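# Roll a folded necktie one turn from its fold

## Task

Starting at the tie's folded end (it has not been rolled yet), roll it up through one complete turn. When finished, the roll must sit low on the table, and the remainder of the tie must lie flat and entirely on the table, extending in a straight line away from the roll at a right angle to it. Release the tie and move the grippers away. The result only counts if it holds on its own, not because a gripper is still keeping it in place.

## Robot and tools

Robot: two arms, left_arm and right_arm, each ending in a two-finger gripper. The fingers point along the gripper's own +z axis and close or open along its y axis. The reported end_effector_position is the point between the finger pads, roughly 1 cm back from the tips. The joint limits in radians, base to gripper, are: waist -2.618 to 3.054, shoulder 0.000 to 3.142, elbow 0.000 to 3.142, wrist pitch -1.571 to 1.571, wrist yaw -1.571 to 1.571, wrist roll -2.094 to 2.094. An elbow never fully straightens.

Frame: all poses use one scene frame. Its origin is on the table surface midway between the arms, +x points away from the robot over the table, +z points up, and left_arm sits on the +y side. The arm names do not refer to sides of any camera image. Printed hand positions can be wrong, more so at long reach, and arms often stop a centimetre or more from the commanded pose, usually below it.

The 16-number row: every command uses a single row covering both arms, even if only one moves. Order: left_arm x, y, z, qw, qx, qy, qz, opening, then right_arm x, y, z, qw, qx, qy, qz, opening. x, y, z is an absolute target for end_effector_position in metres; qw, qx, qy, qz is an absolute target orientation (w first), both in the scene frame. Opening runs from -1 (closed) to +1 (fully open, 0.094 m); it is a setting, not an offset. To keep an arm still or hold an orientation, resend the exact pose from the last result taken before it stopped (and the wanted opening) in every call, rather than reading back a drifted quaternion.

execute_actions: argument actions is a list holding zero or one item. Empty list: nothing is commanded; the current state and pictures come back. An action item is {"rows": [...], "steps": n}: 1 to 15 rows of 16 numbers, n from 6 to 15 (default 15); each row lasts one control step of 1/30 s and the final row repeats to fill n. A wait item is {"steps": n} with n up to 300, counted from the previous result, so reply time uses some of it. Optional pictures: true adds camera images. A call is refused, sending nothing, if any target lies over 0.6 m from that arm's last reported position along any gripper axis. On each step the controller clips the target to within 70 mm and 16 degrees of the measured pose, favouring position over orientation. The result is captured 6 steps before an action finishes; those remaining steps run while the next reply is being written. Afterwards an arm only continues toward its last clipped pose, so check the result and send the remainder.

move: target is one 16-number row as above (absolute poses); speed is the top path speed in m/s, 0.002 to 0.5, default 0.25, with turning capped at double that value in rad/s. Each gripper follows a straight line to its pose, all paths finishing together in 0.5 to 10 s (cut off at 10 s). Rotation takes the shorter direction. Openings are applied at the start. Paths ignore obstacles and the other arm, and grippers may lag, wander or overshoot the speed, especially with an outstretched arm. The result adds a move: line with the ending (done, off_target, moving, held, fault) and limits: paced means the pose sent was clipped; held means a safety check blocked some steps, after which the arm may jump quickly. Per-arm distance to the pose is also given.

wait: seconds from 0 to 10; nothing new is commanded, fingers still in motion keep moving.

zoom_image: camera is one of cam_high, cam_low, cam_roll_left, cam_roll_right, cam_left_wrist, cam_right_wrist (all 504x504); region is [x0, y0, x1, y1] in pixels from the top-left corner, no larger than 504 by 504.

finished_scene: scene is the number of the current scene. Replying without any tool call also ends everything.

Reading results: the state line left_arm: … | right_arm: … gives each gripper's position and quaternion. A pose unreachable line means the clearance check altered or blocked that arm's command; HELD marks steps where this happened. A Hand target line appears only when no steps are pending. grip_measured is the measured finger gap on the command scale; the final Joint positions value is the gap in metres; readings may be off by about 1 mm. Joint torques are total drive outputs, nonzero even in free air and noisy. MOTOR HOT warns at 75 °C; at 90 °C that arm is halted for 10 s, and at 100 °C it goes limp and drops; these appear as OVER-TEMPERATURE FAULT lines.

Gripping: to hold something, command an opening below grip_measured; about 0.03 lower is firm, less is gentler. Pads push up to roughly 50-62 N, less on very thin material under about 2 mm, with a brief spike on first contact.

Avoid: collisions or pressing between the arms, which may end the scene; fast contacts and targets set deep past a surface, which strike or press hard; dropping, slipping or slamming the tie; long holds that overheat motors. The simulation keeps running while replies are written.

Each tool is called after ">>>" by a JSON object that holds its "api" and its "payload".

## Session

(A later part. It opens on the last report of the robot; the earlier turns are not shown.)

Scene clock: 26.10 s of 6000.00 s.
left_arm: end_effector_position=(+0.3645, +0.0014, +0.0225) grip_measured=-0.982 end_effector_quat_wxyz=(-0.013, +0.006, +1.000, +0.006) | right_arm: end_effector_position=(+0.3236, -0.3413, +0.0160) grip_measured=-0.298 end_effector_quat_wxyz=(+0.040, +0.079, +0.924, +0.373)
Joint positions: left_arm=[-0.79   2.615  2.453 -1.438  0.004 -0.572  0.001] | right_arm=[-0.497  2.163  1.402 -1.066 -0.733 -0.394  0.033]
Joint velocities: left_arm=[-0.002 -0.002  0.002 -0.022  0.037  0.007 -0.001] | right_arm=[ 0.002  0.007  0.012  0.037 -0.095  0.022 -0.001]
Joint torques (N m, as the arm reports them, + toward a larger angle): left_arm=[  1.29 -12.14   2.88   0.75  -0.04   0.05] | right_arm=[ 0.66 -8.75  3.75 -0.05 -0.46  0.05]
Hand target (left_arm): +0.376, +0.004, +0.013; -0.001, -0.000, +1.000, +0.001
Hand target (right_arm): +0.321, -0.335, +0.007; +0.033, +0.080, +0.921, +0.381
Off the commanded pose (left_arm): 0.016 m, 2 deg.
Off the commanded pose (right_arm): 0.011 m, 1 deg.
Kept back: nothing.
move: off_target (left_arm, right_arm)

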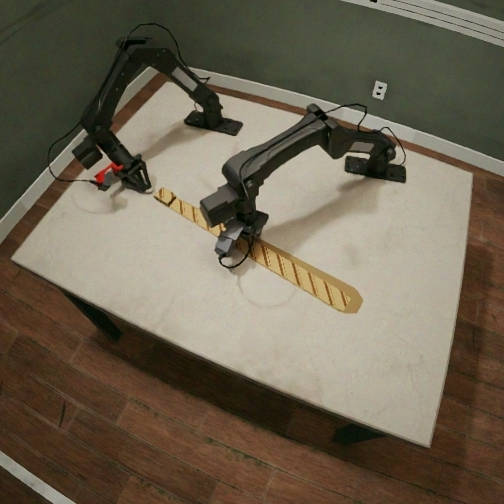

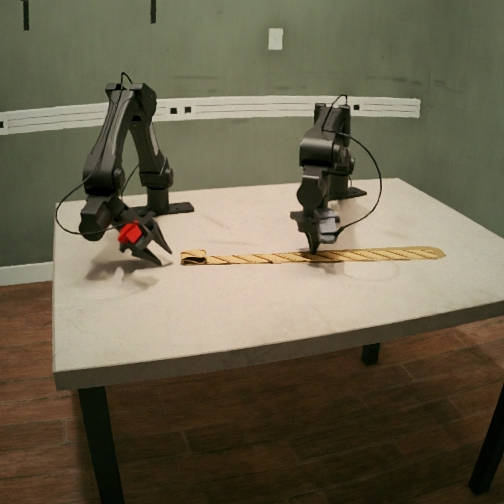

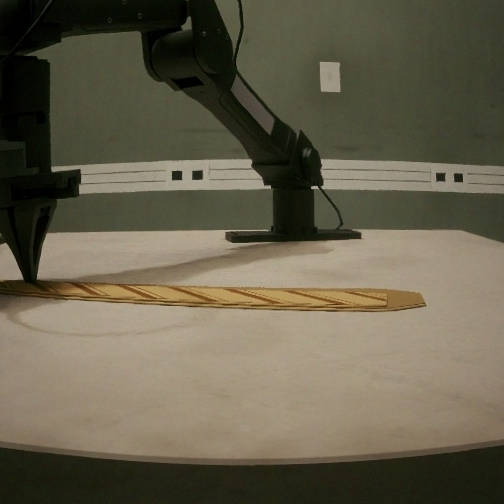

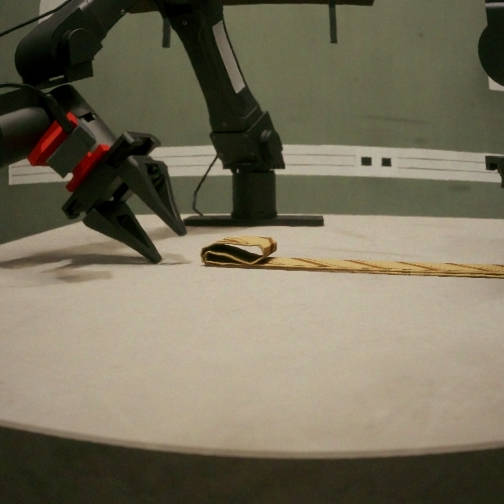

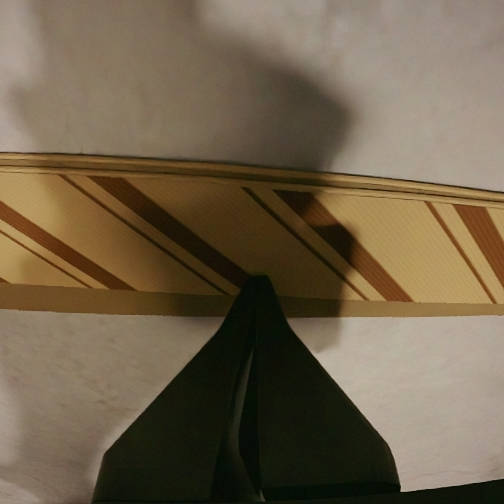

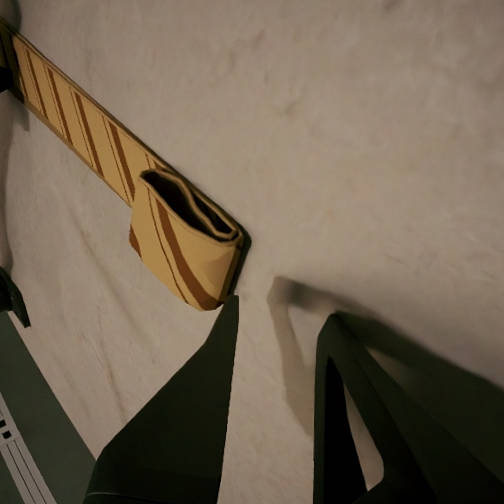

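>>> {"api": "move", "payload": {"target": [0.376,0.004,0.012,0,0,1,0,-1,0.324,-0.275,0.007,0.033,0.08,0.92,0.381,-0.3], "speed": 0.05}}

>>> {"api": "move", "payload": {"target": [0.376,0.004,0.016,0,0,1,0,-1,0.326,-0.277,0.018,0.033,0.08,0.92,0.381,-1]}}

>>> {"api": "move", "payload": {"target": [0.36,0.06,0.075,0,0,1,0,-1,0.328,-0.285,0.065,0.033,0.08,0.92,0.381,-1], "speed": 0.15}}

Scene clock: 28.00 s of 6000.00 s.
left_arm: end_effector_position=(+0.3644, +0.0014, +0.0225) grip_measured=-0.982 end_effector_quat_wxyz=(-0.013, +0.006, +1.000, +0.006) | right_arm: end_effector_position=(+0.3303, -0.2794, +0.0153) grip_measured=-0.298 end_effector_quat_wxyz=(+0.038, +0.084, +0.916, +0.390)
Joint positions: left_arm=[-0.79   2.61   2.443 -1.431  0.004 -0.572  0.001] | right_arm=[-0.343  2.09   1.264 -0.872 -0.797 -0.182  0.033]
Joint velocities: left_arm=[-0.002 -0.007 -0.002 -0.007 -0.081  0.022  0.001] | right_arm=[ 0.002  0.007 -0.027 -0.051 -0.051 -0.007  0.   ]
Joint torques (N m, as the arm reports them, + toward a larger angle): left_arm=[  1.27 -11.99   2.9    0.75  -0.04   0.04] | right_arm=[ 0.87 -9.89  2.76  0.26 -0.17  0.03]
Hand target (left_arm): +0.376, +0.004, +0.013; -0.001, +0.000, +1.000, +0.001
Hand target (right_arm): +0.324, -0.276, +0.007; +0.032, +0.080, +0.921, +0.380
Off the commanded pose (left_arm): 0.016 m, 2 deg.
Off the commanded pose (right_arm): 0.011 m, 1 deg.
Kept back: nothing.
move: off_target (left_arm, right_arm)

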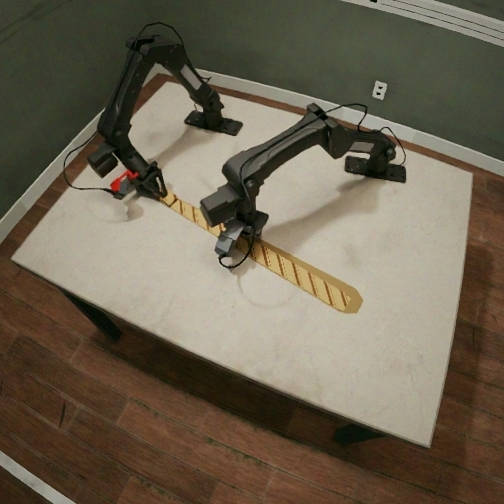

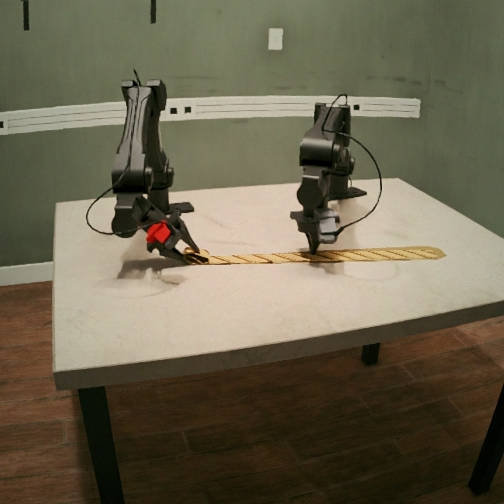

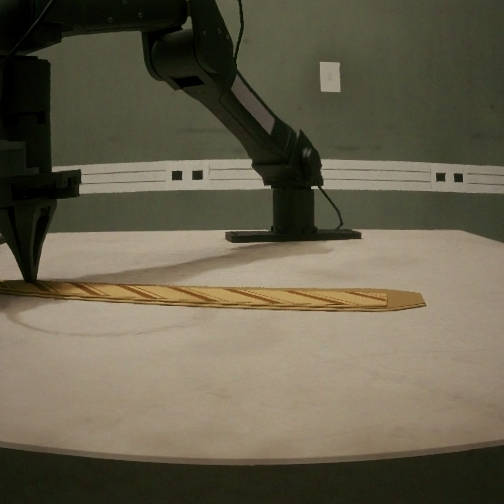

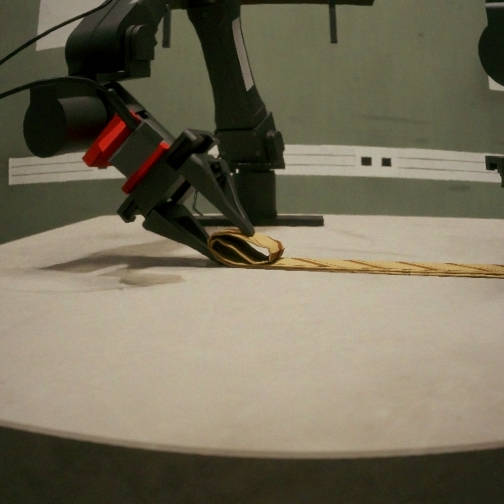

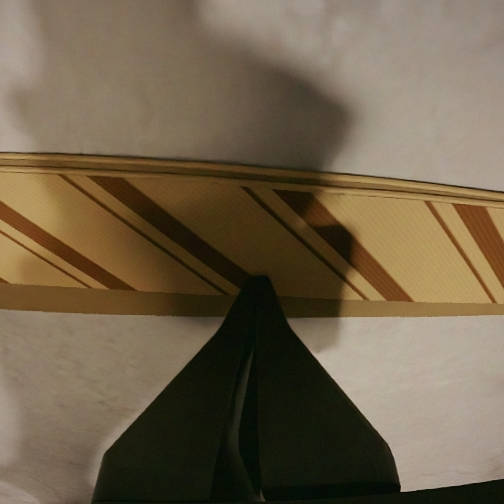

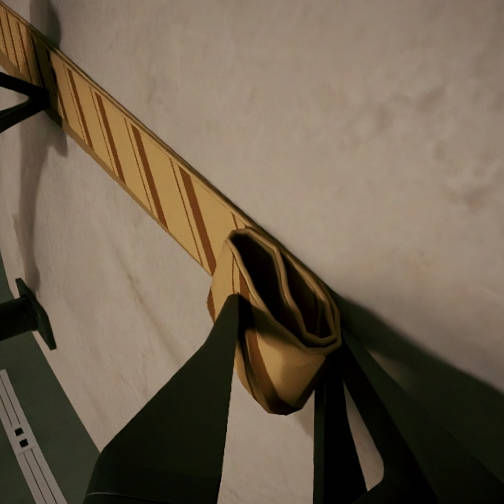

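Scene clock: 28.70 s of 6000.00 s.
left_arm: end_effector_position=(+0.3643, +0.0014, +0.0229) grip_measured=-0.982 end_effector_quat_wxyz=(-0.013, +0.006, +1.000, +0.006) | right_arm: end_effector_position=(+0.3296, -0.2803, +0.0143) grip_measured=-0.861 end_effector_quat_wxyz=(+0.036, +0.084, +0.918, +0.386)
Joint positions: left_arm=[-0.79   2.61   2.443 -1.432  0.004 -0.572  0.001] | right_arm=[-0.343  2.09   1.264 -0.873 -0.789 -0.182  0.007]
Joint velocities: left_arm=[ 0.012  0.007 -0.002 -0.037  0.007 -0.037 -0.002] | right_arm=[-0.017 -0.012  0.012  0.051  0.037  0.007  0.001]
Joint torques (N m, as the arm reports them, + toward a larger angle): left_arm=[  1.29 -11.9    4.1    0.6   -0.03   0.05] | right_arm=[  0.66 -11.02   4.96  -0.17  -0.29   0.02]
Hand target (left_arm): +0.376, +0.004, +0.016; -0.000, +0.000, +1.000, +0.000
Hand target (right_arm): +0.326, -0.277, +0.018; +0.033, +0.080, +0.920, +0.381
Off the commanded pose (left_arm): 0.014 m, 2 deg.
Off the commanded pose (right_arm): 0.006 m, 1 deg.
Kept back: nothing.
move: off_target (left_arm)

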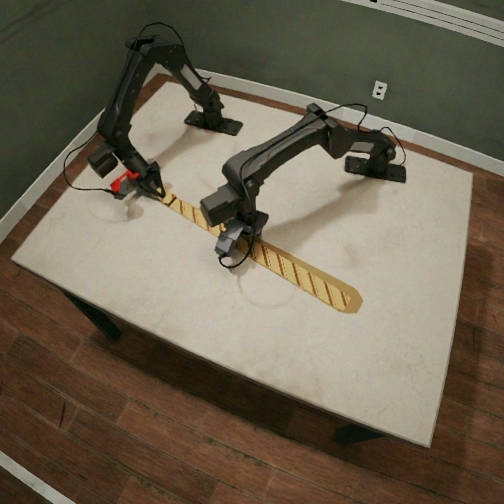

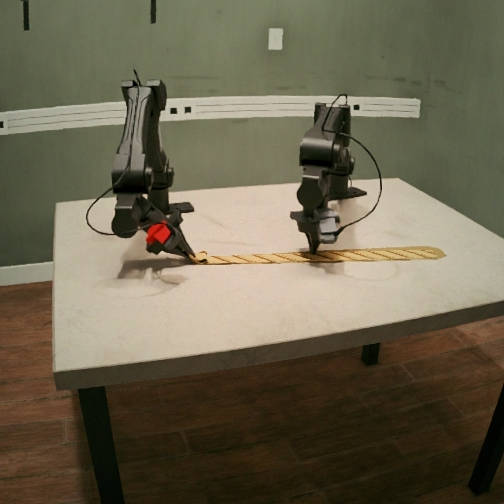

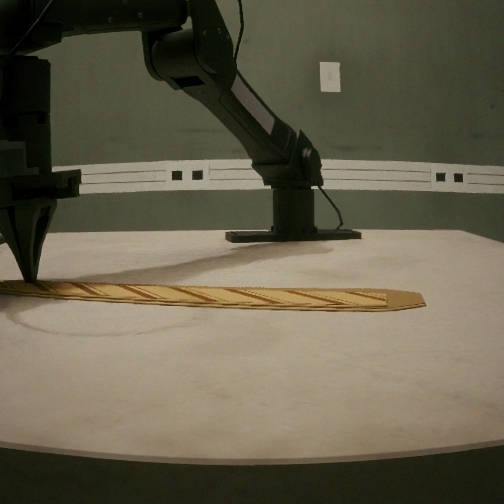

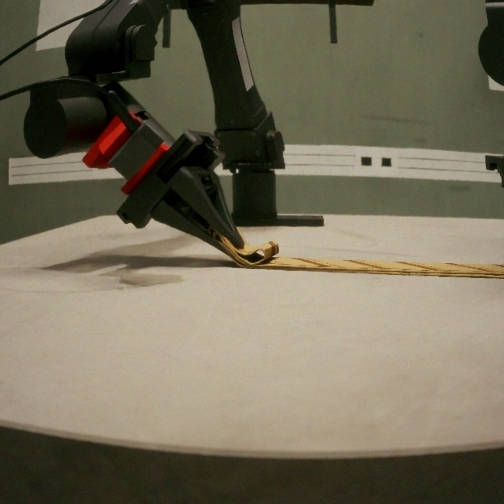

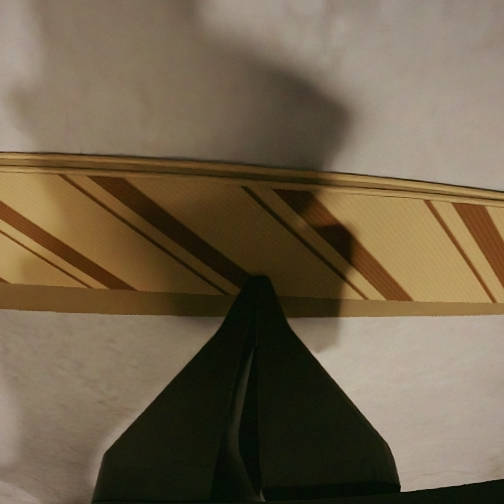

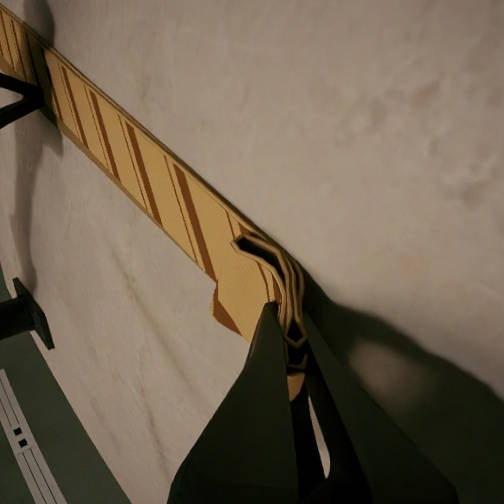

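Scene clock: 29.80 s of 6000.00 s.
left_arm: end_effector_position=(+0.3577, +0.0607, +0.0686) grip_measured=-0.982 end_effector_quat_wxyz=(-0.011, -0.004, +1.000, +0.004) | right_arm: end_effector_position=(+0.3213, -0.2802, +0.0525) grip_measured=-0.861 end_effector_quat_wxyz=(+0.012, +0.089, +0.919, +0.383)
Joint positions: left_arm=[-0.689  2.377  2.199 -1.416  0.004 -0.491  0.001] | right_arm=[-0.343  2.027  1.344 -1.069 -0.769 -0.193  0.007]
Joint velocities: left_arm=[-0.002  0.007  0.002 -0.037  0.007  0.022  0.001] | right_arm=[-0.012  0.002 -0.002 -0.051 -0.007 -0.095 -0.   ]
Joint torques (N m, as the arm reports them, + toward a larger angle): left_arm=[  0.08 -12.91   4.14   0.31  -0.05   0.06] | right_arm=[ -0.61 -10.59   8.19  -0.23  -0.44  -0.11]
Hand target (left_arm): +0.360, +0.060, +0.075; +0.000, +0.000, +1.000, +0.001
Hand target (right_arm): +0.329, -0.285, +0.065; +0.033, +0.080, +0.920, +0.381
Off the commanded pose (left_arm): 0.007 m, 1 deg.
Off the commanded pose (right_arm): 0.015 m, 3 deg.
Kept back: nothing.
move: off_target (right_arm)

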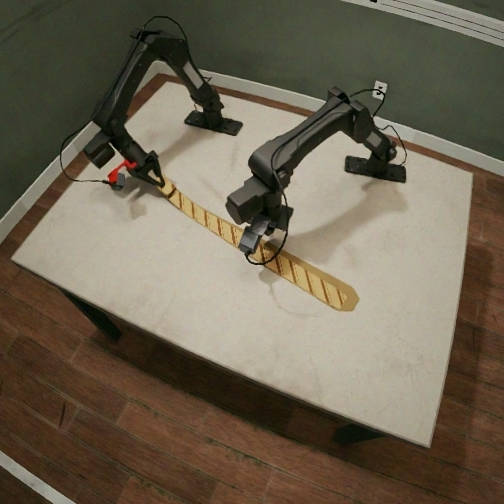

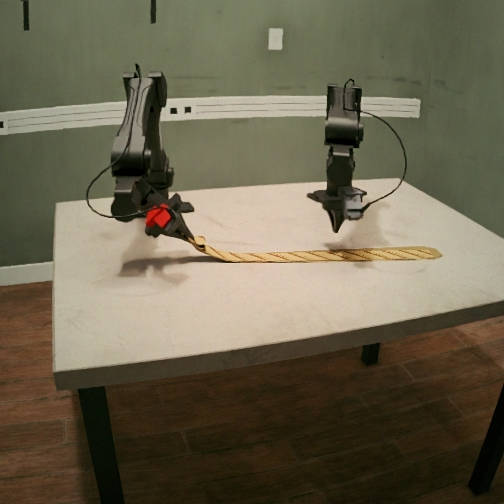

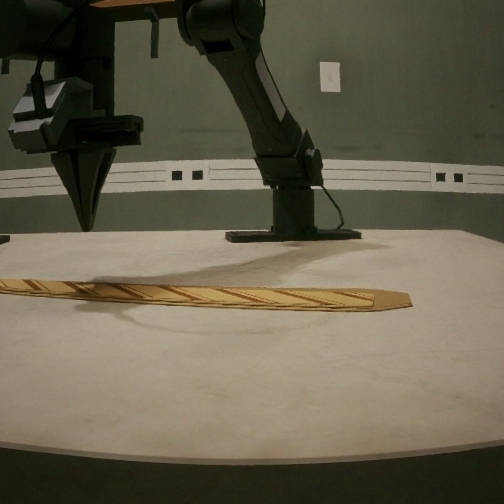

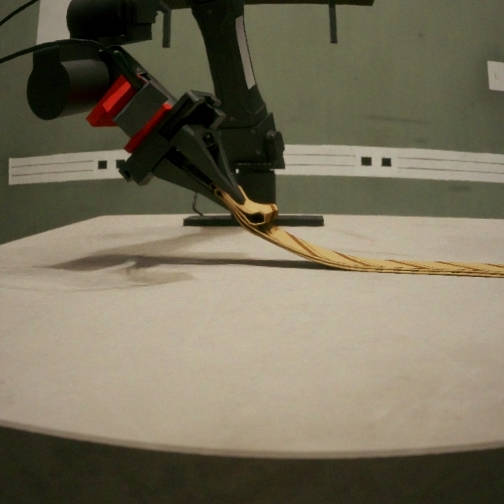

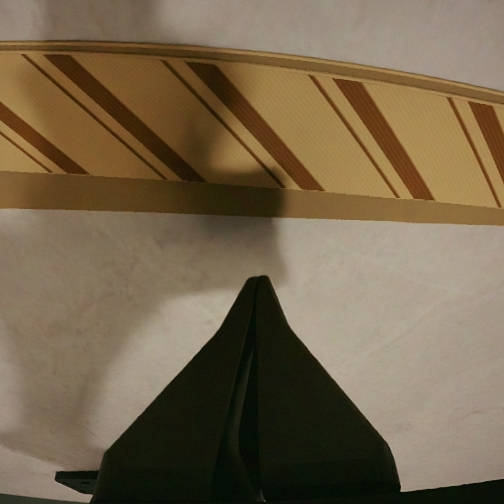

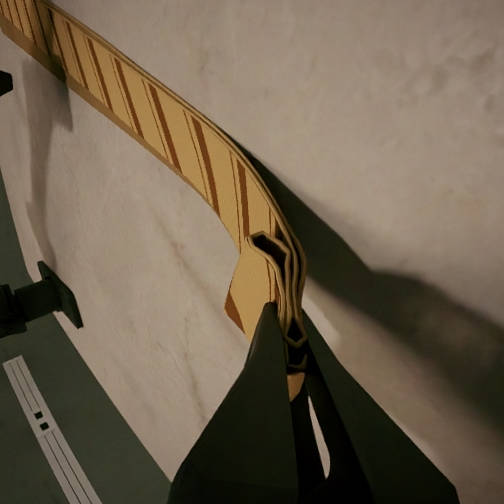

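>>> {"api": "move", "payload": {"target": [0.22,0.3,0.15,0,0,1,0,-1,0.321,-0.35,0.065,0.033,0.08,0.92,0.381,-1]}}

>>> {"api": "move", "payload": {"target": [0.22,0.3,0.15,0,0,1,0,-1,0.332,-0.29,0.08,0,0.087,0.996,0,-1], "speed": 0.35}}

>>> {"api": "move", "payload": {"target": [0.22,0.3,0.15,0,0,1,0,-1,0.342,-0.25,0.065,-0.04,0.077,0.884,-0.46,-1], "speed": 0.35}}

Scene clock: 31.83 s of 6000.00 s.
left_arm: end_effector_position=(+0.2251, +0.3012, +0.1458) grip_measured=-0.982 end_effector_quat_wxyz=(-0.001, -0.004, +1.000, +0.003) | right_arm: end_effector_position=(+0.3155, -0.3448, +0.0643) grip_measured=-0.861 end_effector_quat_wxyz=(+0.027, +0.083, +0.920, +0.381)
Joint positions: left_arm=[-0.108  1.578  1.384 -1.379 -0.006  0.092  0.001] | right_arm=[-0.518  2.097  1.493 -1.276 -0.733 -0.425  0.007]
Joint velocities: left_arm=[-0.002 -0.002 -0.002 -0.066 -0.007 -0.022  0.   ] | right_arm=[-0.002 -0.012 -0.012  0.051 -0.051 -0.007 -0.   ]
Joint torques (N m, as the arm reports them, + toward a larger angle): left_arm=[ 0.26 -7.    4.26  0.23 -0.01  0.07] | right_arm=[-0.53 -8.33  8.33 -0.44 -0.43 -0.12]
Hand target (left_arm): +0.222, +0.302, +0.149; +0.002, -0.000, +1.000, +0.004
Hand target (right_arm): +0.321, -0.349, +0.065; +0.034, +0.080, +0.920, +0.383
Off the commanded pose (left_arm): 0.007 m, 1 deg.
Off the commanded pose (right_arm): 0.008 m, 1 deg.
Kept back: nothing.
move: done

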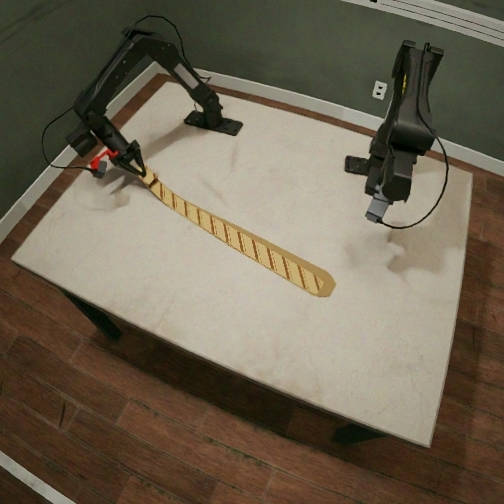

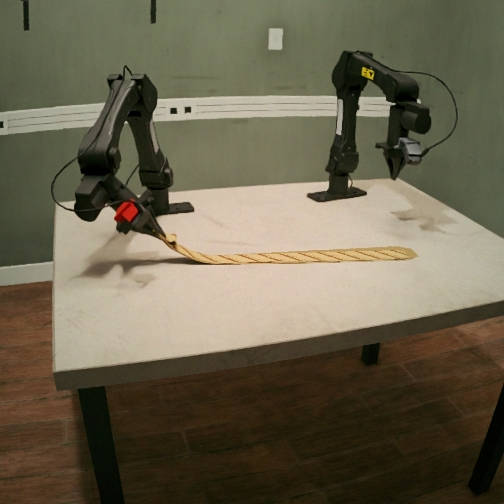

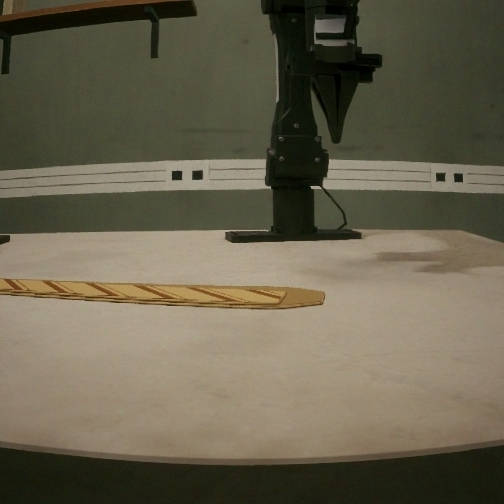

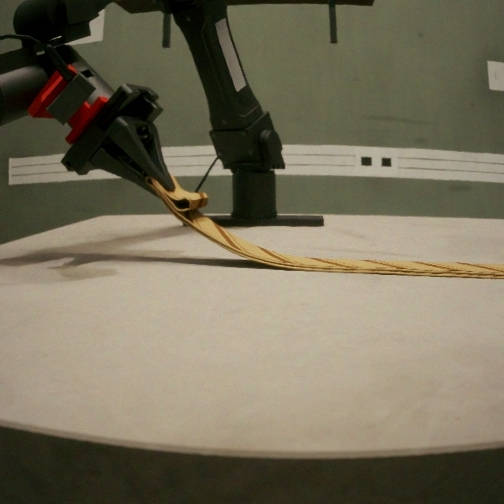

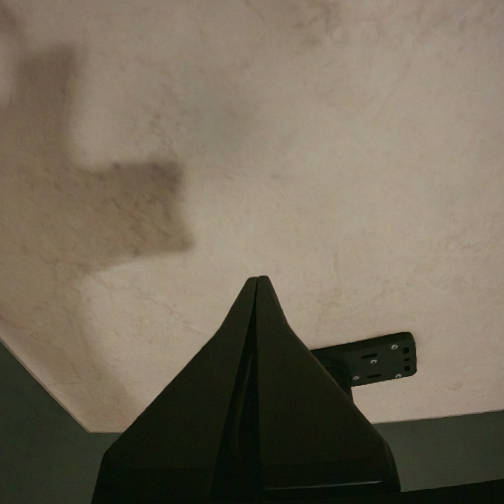

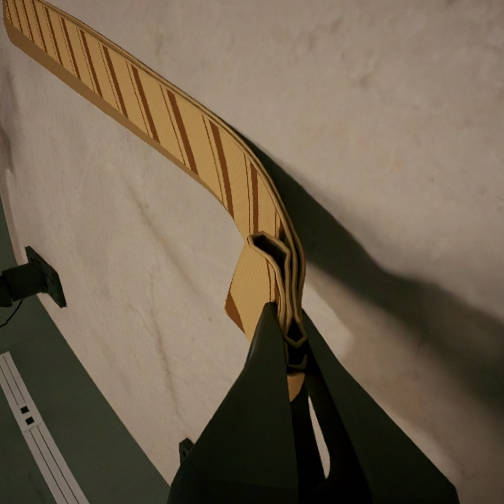

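Scene clock: 33.63 s of 6000.00 s.
left_arm: end_effector_position=(+0.2227, +0.3010, +0.1459) grip_measured=-0.982 end_effector_quat_wxyz=(-0.006, -0.003, +1.000, +0.002) | right_arm: end_effector_position=(+0.3255, -0.2911, +0.0729) grip_measured=-0.860 end_effector_quat_wxyz=(-0.011, +0.082, +0.997, -0.003)
Joint positions: left_arm=[-0.108  1.578  1.384 -1.388 -0.006  0.093  0.001] | right_arm=[-0.011  1.929  1.511 -1.176  0.004  0.184  0.007]
Joint velocities: left_arm=[-0.002 -0.017 -0.002  0.051 -0.022 -0.037 -0.   ] | right_arm=[ 0.012  0.007  0.012 -0.007 -0.022 -0.007  0.001]
Joint torques (N m, as the arm reports them, + toward a larger angle): left_arm=[ 0.12 -7.08  4.37  0.19  0.08  0.08] | right_arm=[ 0.15 -8.55  9.11  0.04  0.07  0.1 ]
Hand target (left_arm): +0.220, +0.300, +0.150; -0.000, -0.000, +1.000, +0.000
Hand target (right_arm): +0.332, -0.292, +0.079; -0.003, +0.086, +0.996, -0.006
Off the commanded pose (left_arm): 0.005 m, 1 deg.
Off the commanded pose (right_arm): 0.010 m, 1 deg.
Kept back: nothing.
move: done

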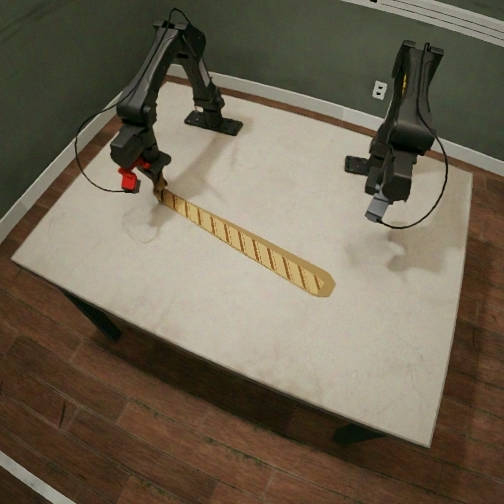

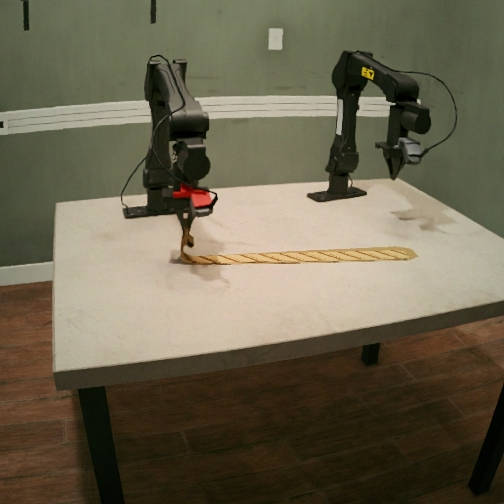

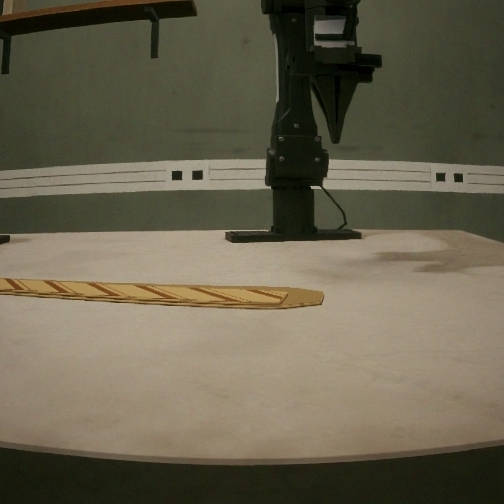

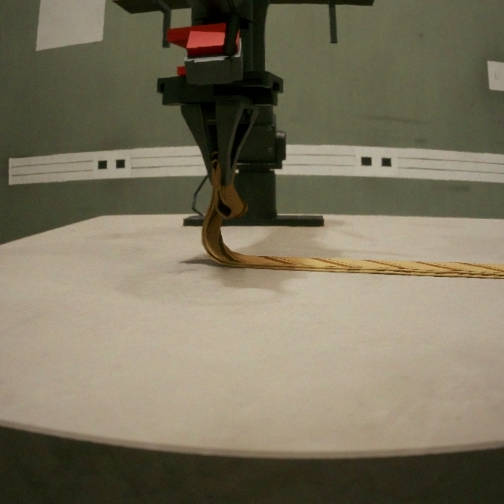

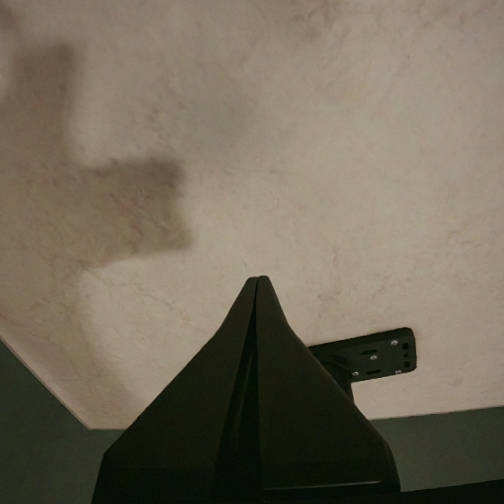

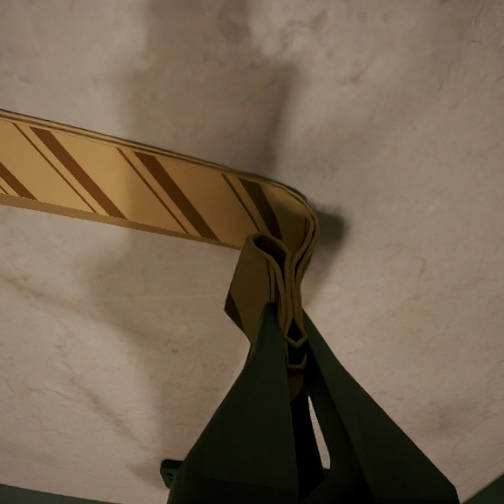

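Scene clock: 35.57 s of 6000.00 s.
left_arm: end_effector_position=(+0.2227, +0.3010, +0.1459) grip_measured=-0.982 end_effector_quat_wxyz=(-0.006, -0.003, +1.000, +0.002) | right_arm: end_effector_position=(+0.3409, -0.2506, +0.0684) grip_measured=-0.860 end_effector_quat_wxyz=(+0.016, +0.050, +0.908, -0.416)
Joint positions: left_arm=[-0.108  1.578  1.384 -1.388 -0.006  0.093  0.001] | right_arm=[ 0.423  2.337  1.849 -1.565  0.741  0.754  0.007]
Joint velocities: left_arm=[-0.012 -0.002 -0.007  0.051 -0.066 -0.022 -0.   ] | right_arm=[-0.012 -0.017  0.012 -0.051  0.022  0.081 -0.   ]
Joint torques (N m, as the arm reports them, + toward a larger angle): left_arm=[ 0.13 -7.12  4.37  0.19  0.07  0.08] | right_arm=[  0.1  -10.05   6.24  -0.69   0.49   0.13]
Hand target (left_arm): +0.220, +0.300, +0.150; -0.000, +0.000, +1.000, +0.000
Hand target (right_arm): +0.343, -0.252, +0.066; +0.019, +0.050, +0.903, -0.427
Off the commanded pose (left_arm): 0.005 m, 1 deg.
Off the commanded pose (right_arm): 0.004 m, 9 deg.
joint sent to its limit (right arm) — the command would take joint 4 (wrist pitch) past its lower limit, so that joint was sent only as far as its limit.
Kept back: nothing.
move: off_target (right_arm)

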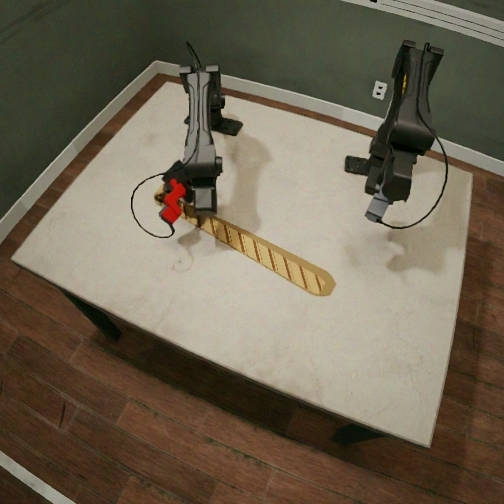

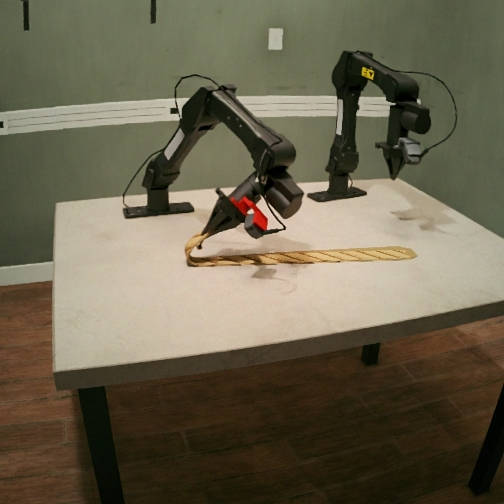

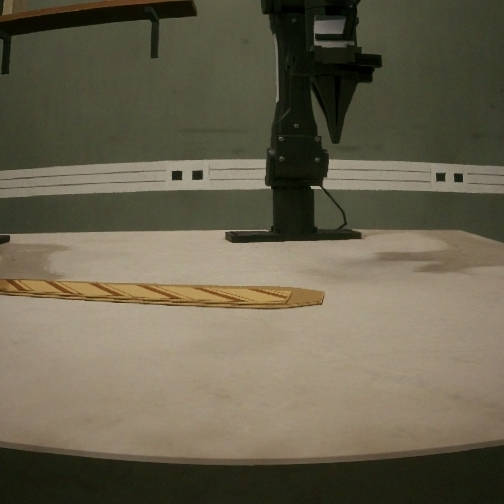

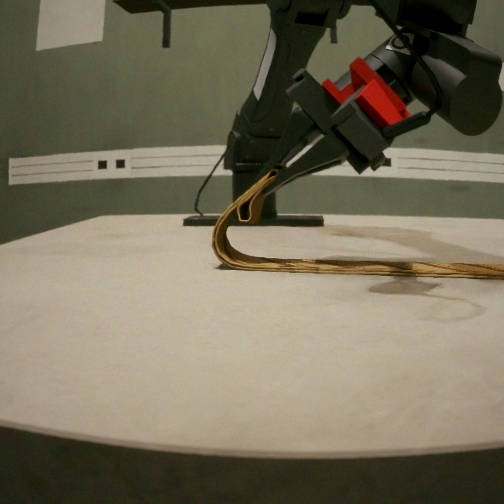

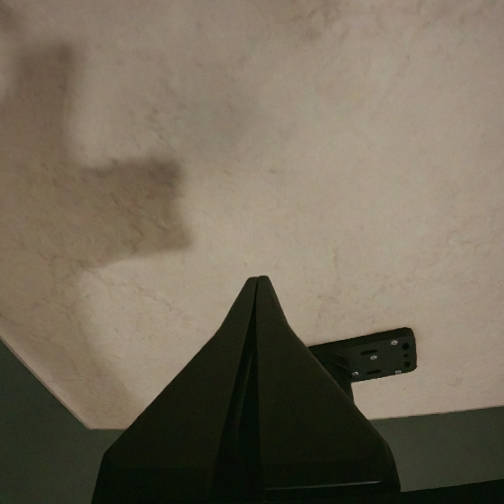

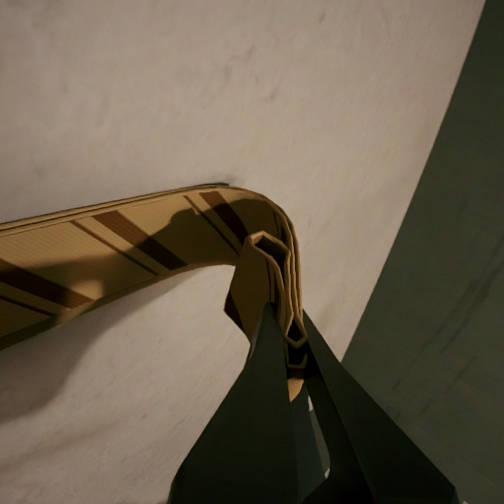

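>>> {"api": "move", "payload": {"target": [0.22,0.3,0.15,0,0,1,0,-1,0.333,-0.275,0.04,-0.037,0.079,0.903,-0.421,-1], "speed": 0.1}}

>>> {"api": "move", "payload": {"target": [0.22,0.3,0.15,0,0,1,0,-1,0.337,-0.262,0.024,-0.037,0.079,0.903,-0.421,-1], "speed": 0.05}}

Scene clock: 36.77 s of 6000.00 s.
left_arm: end_effector_position=(+0.2227, +0.3010, +0.1459) grip_measured=-0.982 end_effector_quat_wxyz=(-0.006, -0.003, +1.000, +0.002) | right_arm: end_effector_position=(+0.3359, -0.2705, +0.0470) grip_measured=-0.860 end_effector_quat_wxyz=(-0.028, +0.075, +0.907, -0.413)
Joint positions: left_arm=[-0.108  1.578  1.384 -1.388 -0.006  0.093  0.001] | right_arm=[ 0.362  2.389  1.849 -1.566  0.701  0.757  0.007]
Joint velocities: left_arm=[-0.007 -0.012  0.002  0.022 -0.037 -0.022  0.001] | right_arm=[-0.017  0.007 -0.002  0.022  0.022 -0.051 -0.   ]
Joint torques (N m, as the arm reports them, + toward a larger angle): left_arm=[ 0.14 -7.08  4.39  0.19  0.05  0.07] | right_arm=[ -0.44 -10.61   4.43  -0.72   0.31   0.14]
Hand target (left_arm): +0.220, +0.300, +0.150; -0.000, +0.000, +1.000, +0.000
Hand target (right_arm): +0.332, -0.275, +0.040; -0.037, +0.079, +0.903, -0.420
Off the commanded pose (left_arm): 0.005 m, 1 deg.
Off the commanded pose (right_arm): 0.009 m, 2 deg.
Kept back: nothing.
move: done

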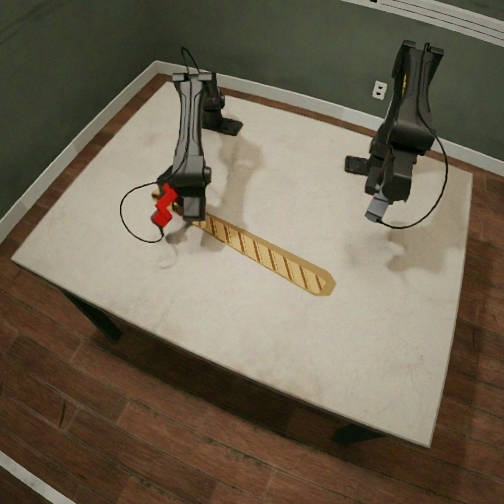

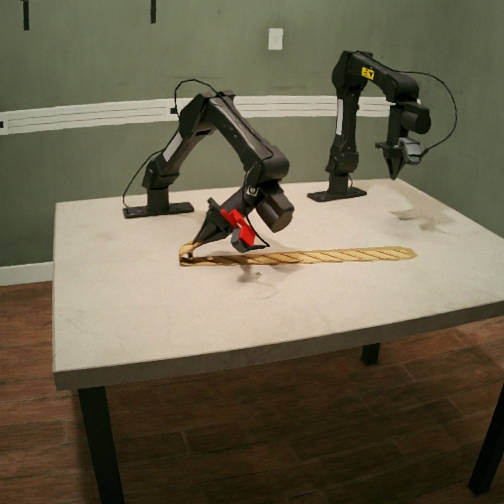

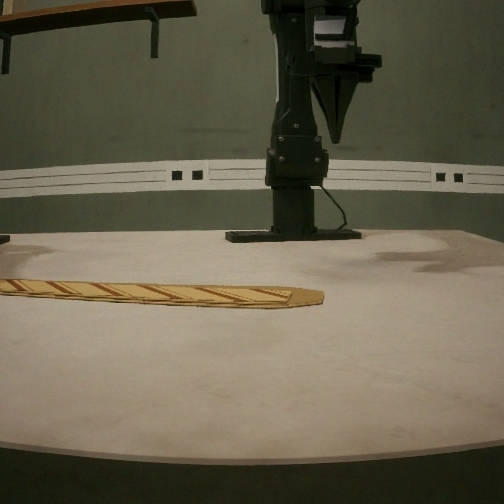

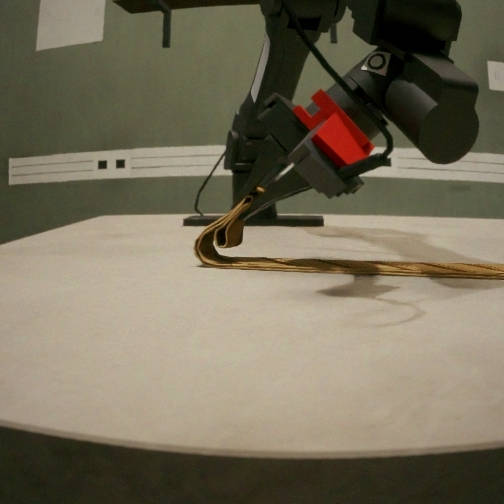

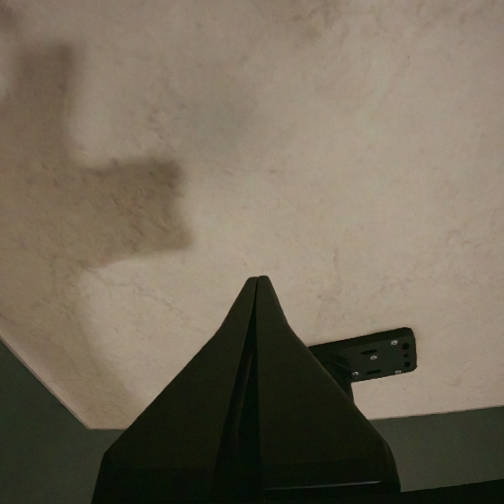

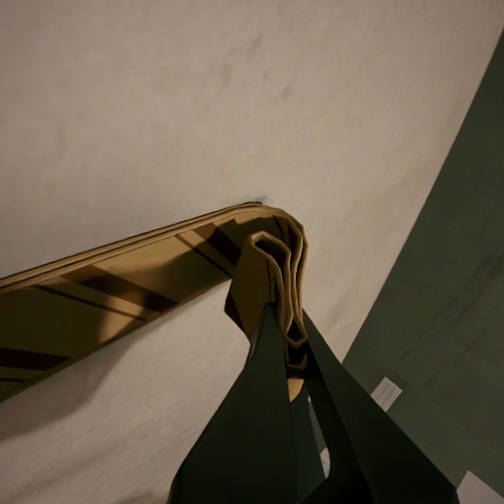

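Scene clock: 37.60 s of 6000.00 s.
left_arm: end_effector_position=(+0.2227, +0.3010, +0.1459) grip_measured=-0.982 end_effector_quat_wxyz=(-0.006, -0.003, +1.000, +0.002) | right_arm: end_effector_position=(+0.3296, -0.2687, +0.0248) grip_measured=-0.860 end_effector_quat_wxyz=(-0.050, +0.072, +0.901, -0.424)
Joint positions: left_arm=[-0.108  1.578  1.384 -1.388 -0.006  0.093  0.001] | right_arm=[ 0.37   2.455  1.849 -1.566  0.692  0.785  0.007]
Joint velocities: left_arm=[ 0.012 -0.007  0.007 -0.007  0.037  0.022 -0.001] | right_arm=[ 0.002 -0.002 -0.012  0.022 -0.037  0.066  0.001]
Joint torques (N m, as the arm reports them, + toward a larger angle): left_arm=[ 0.14 -7.08  4.36  0.19  0.08  0.08] | right_arm=[  0.62 -10.75   8.16  -0.87   0.31   0.14]
Hand target (left_arm): +0.220, +0.300, +0.150; -0.000, +0.000, +1.000, +0.000
Hand target (right_arm): +0.336, -0.262, +0.024; -0.037, +0.079, +0.903, -0.421
Off the commanded pose (left_arm): 0.005 m, 1 deg.
Off the commanded pose (right_arm): 0.010 m, 2 deg.
Kept back: nothing.
move: done

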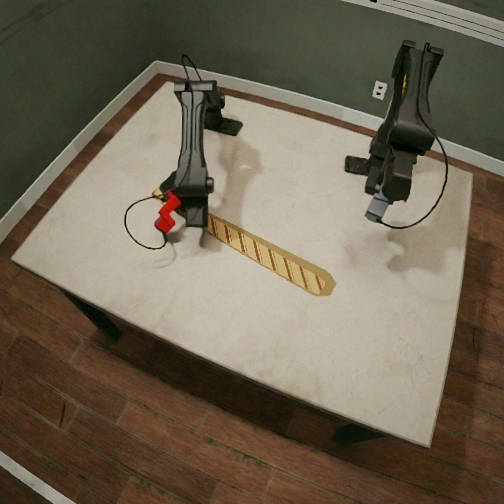

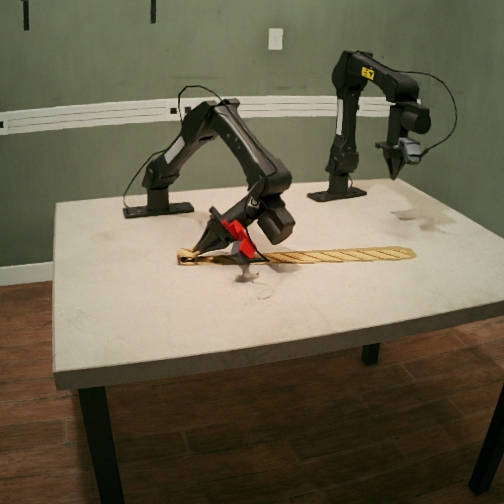

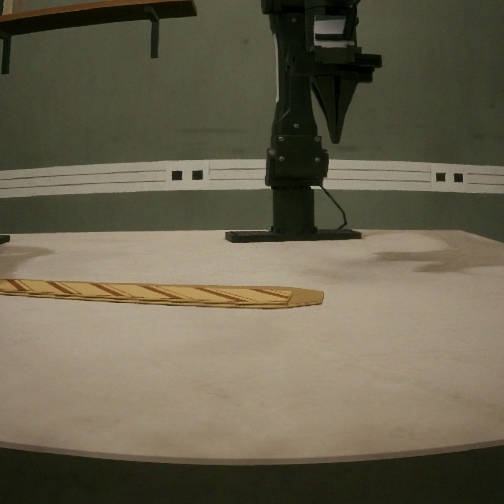

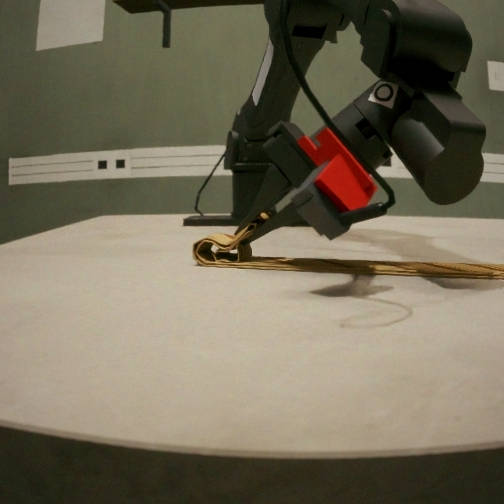

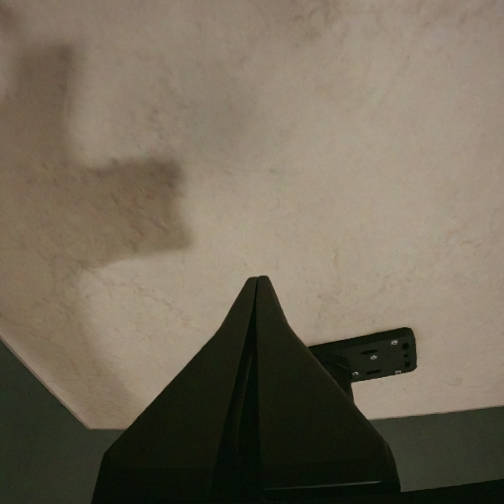

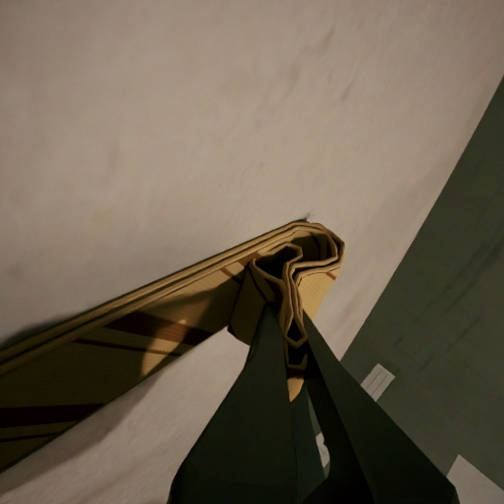

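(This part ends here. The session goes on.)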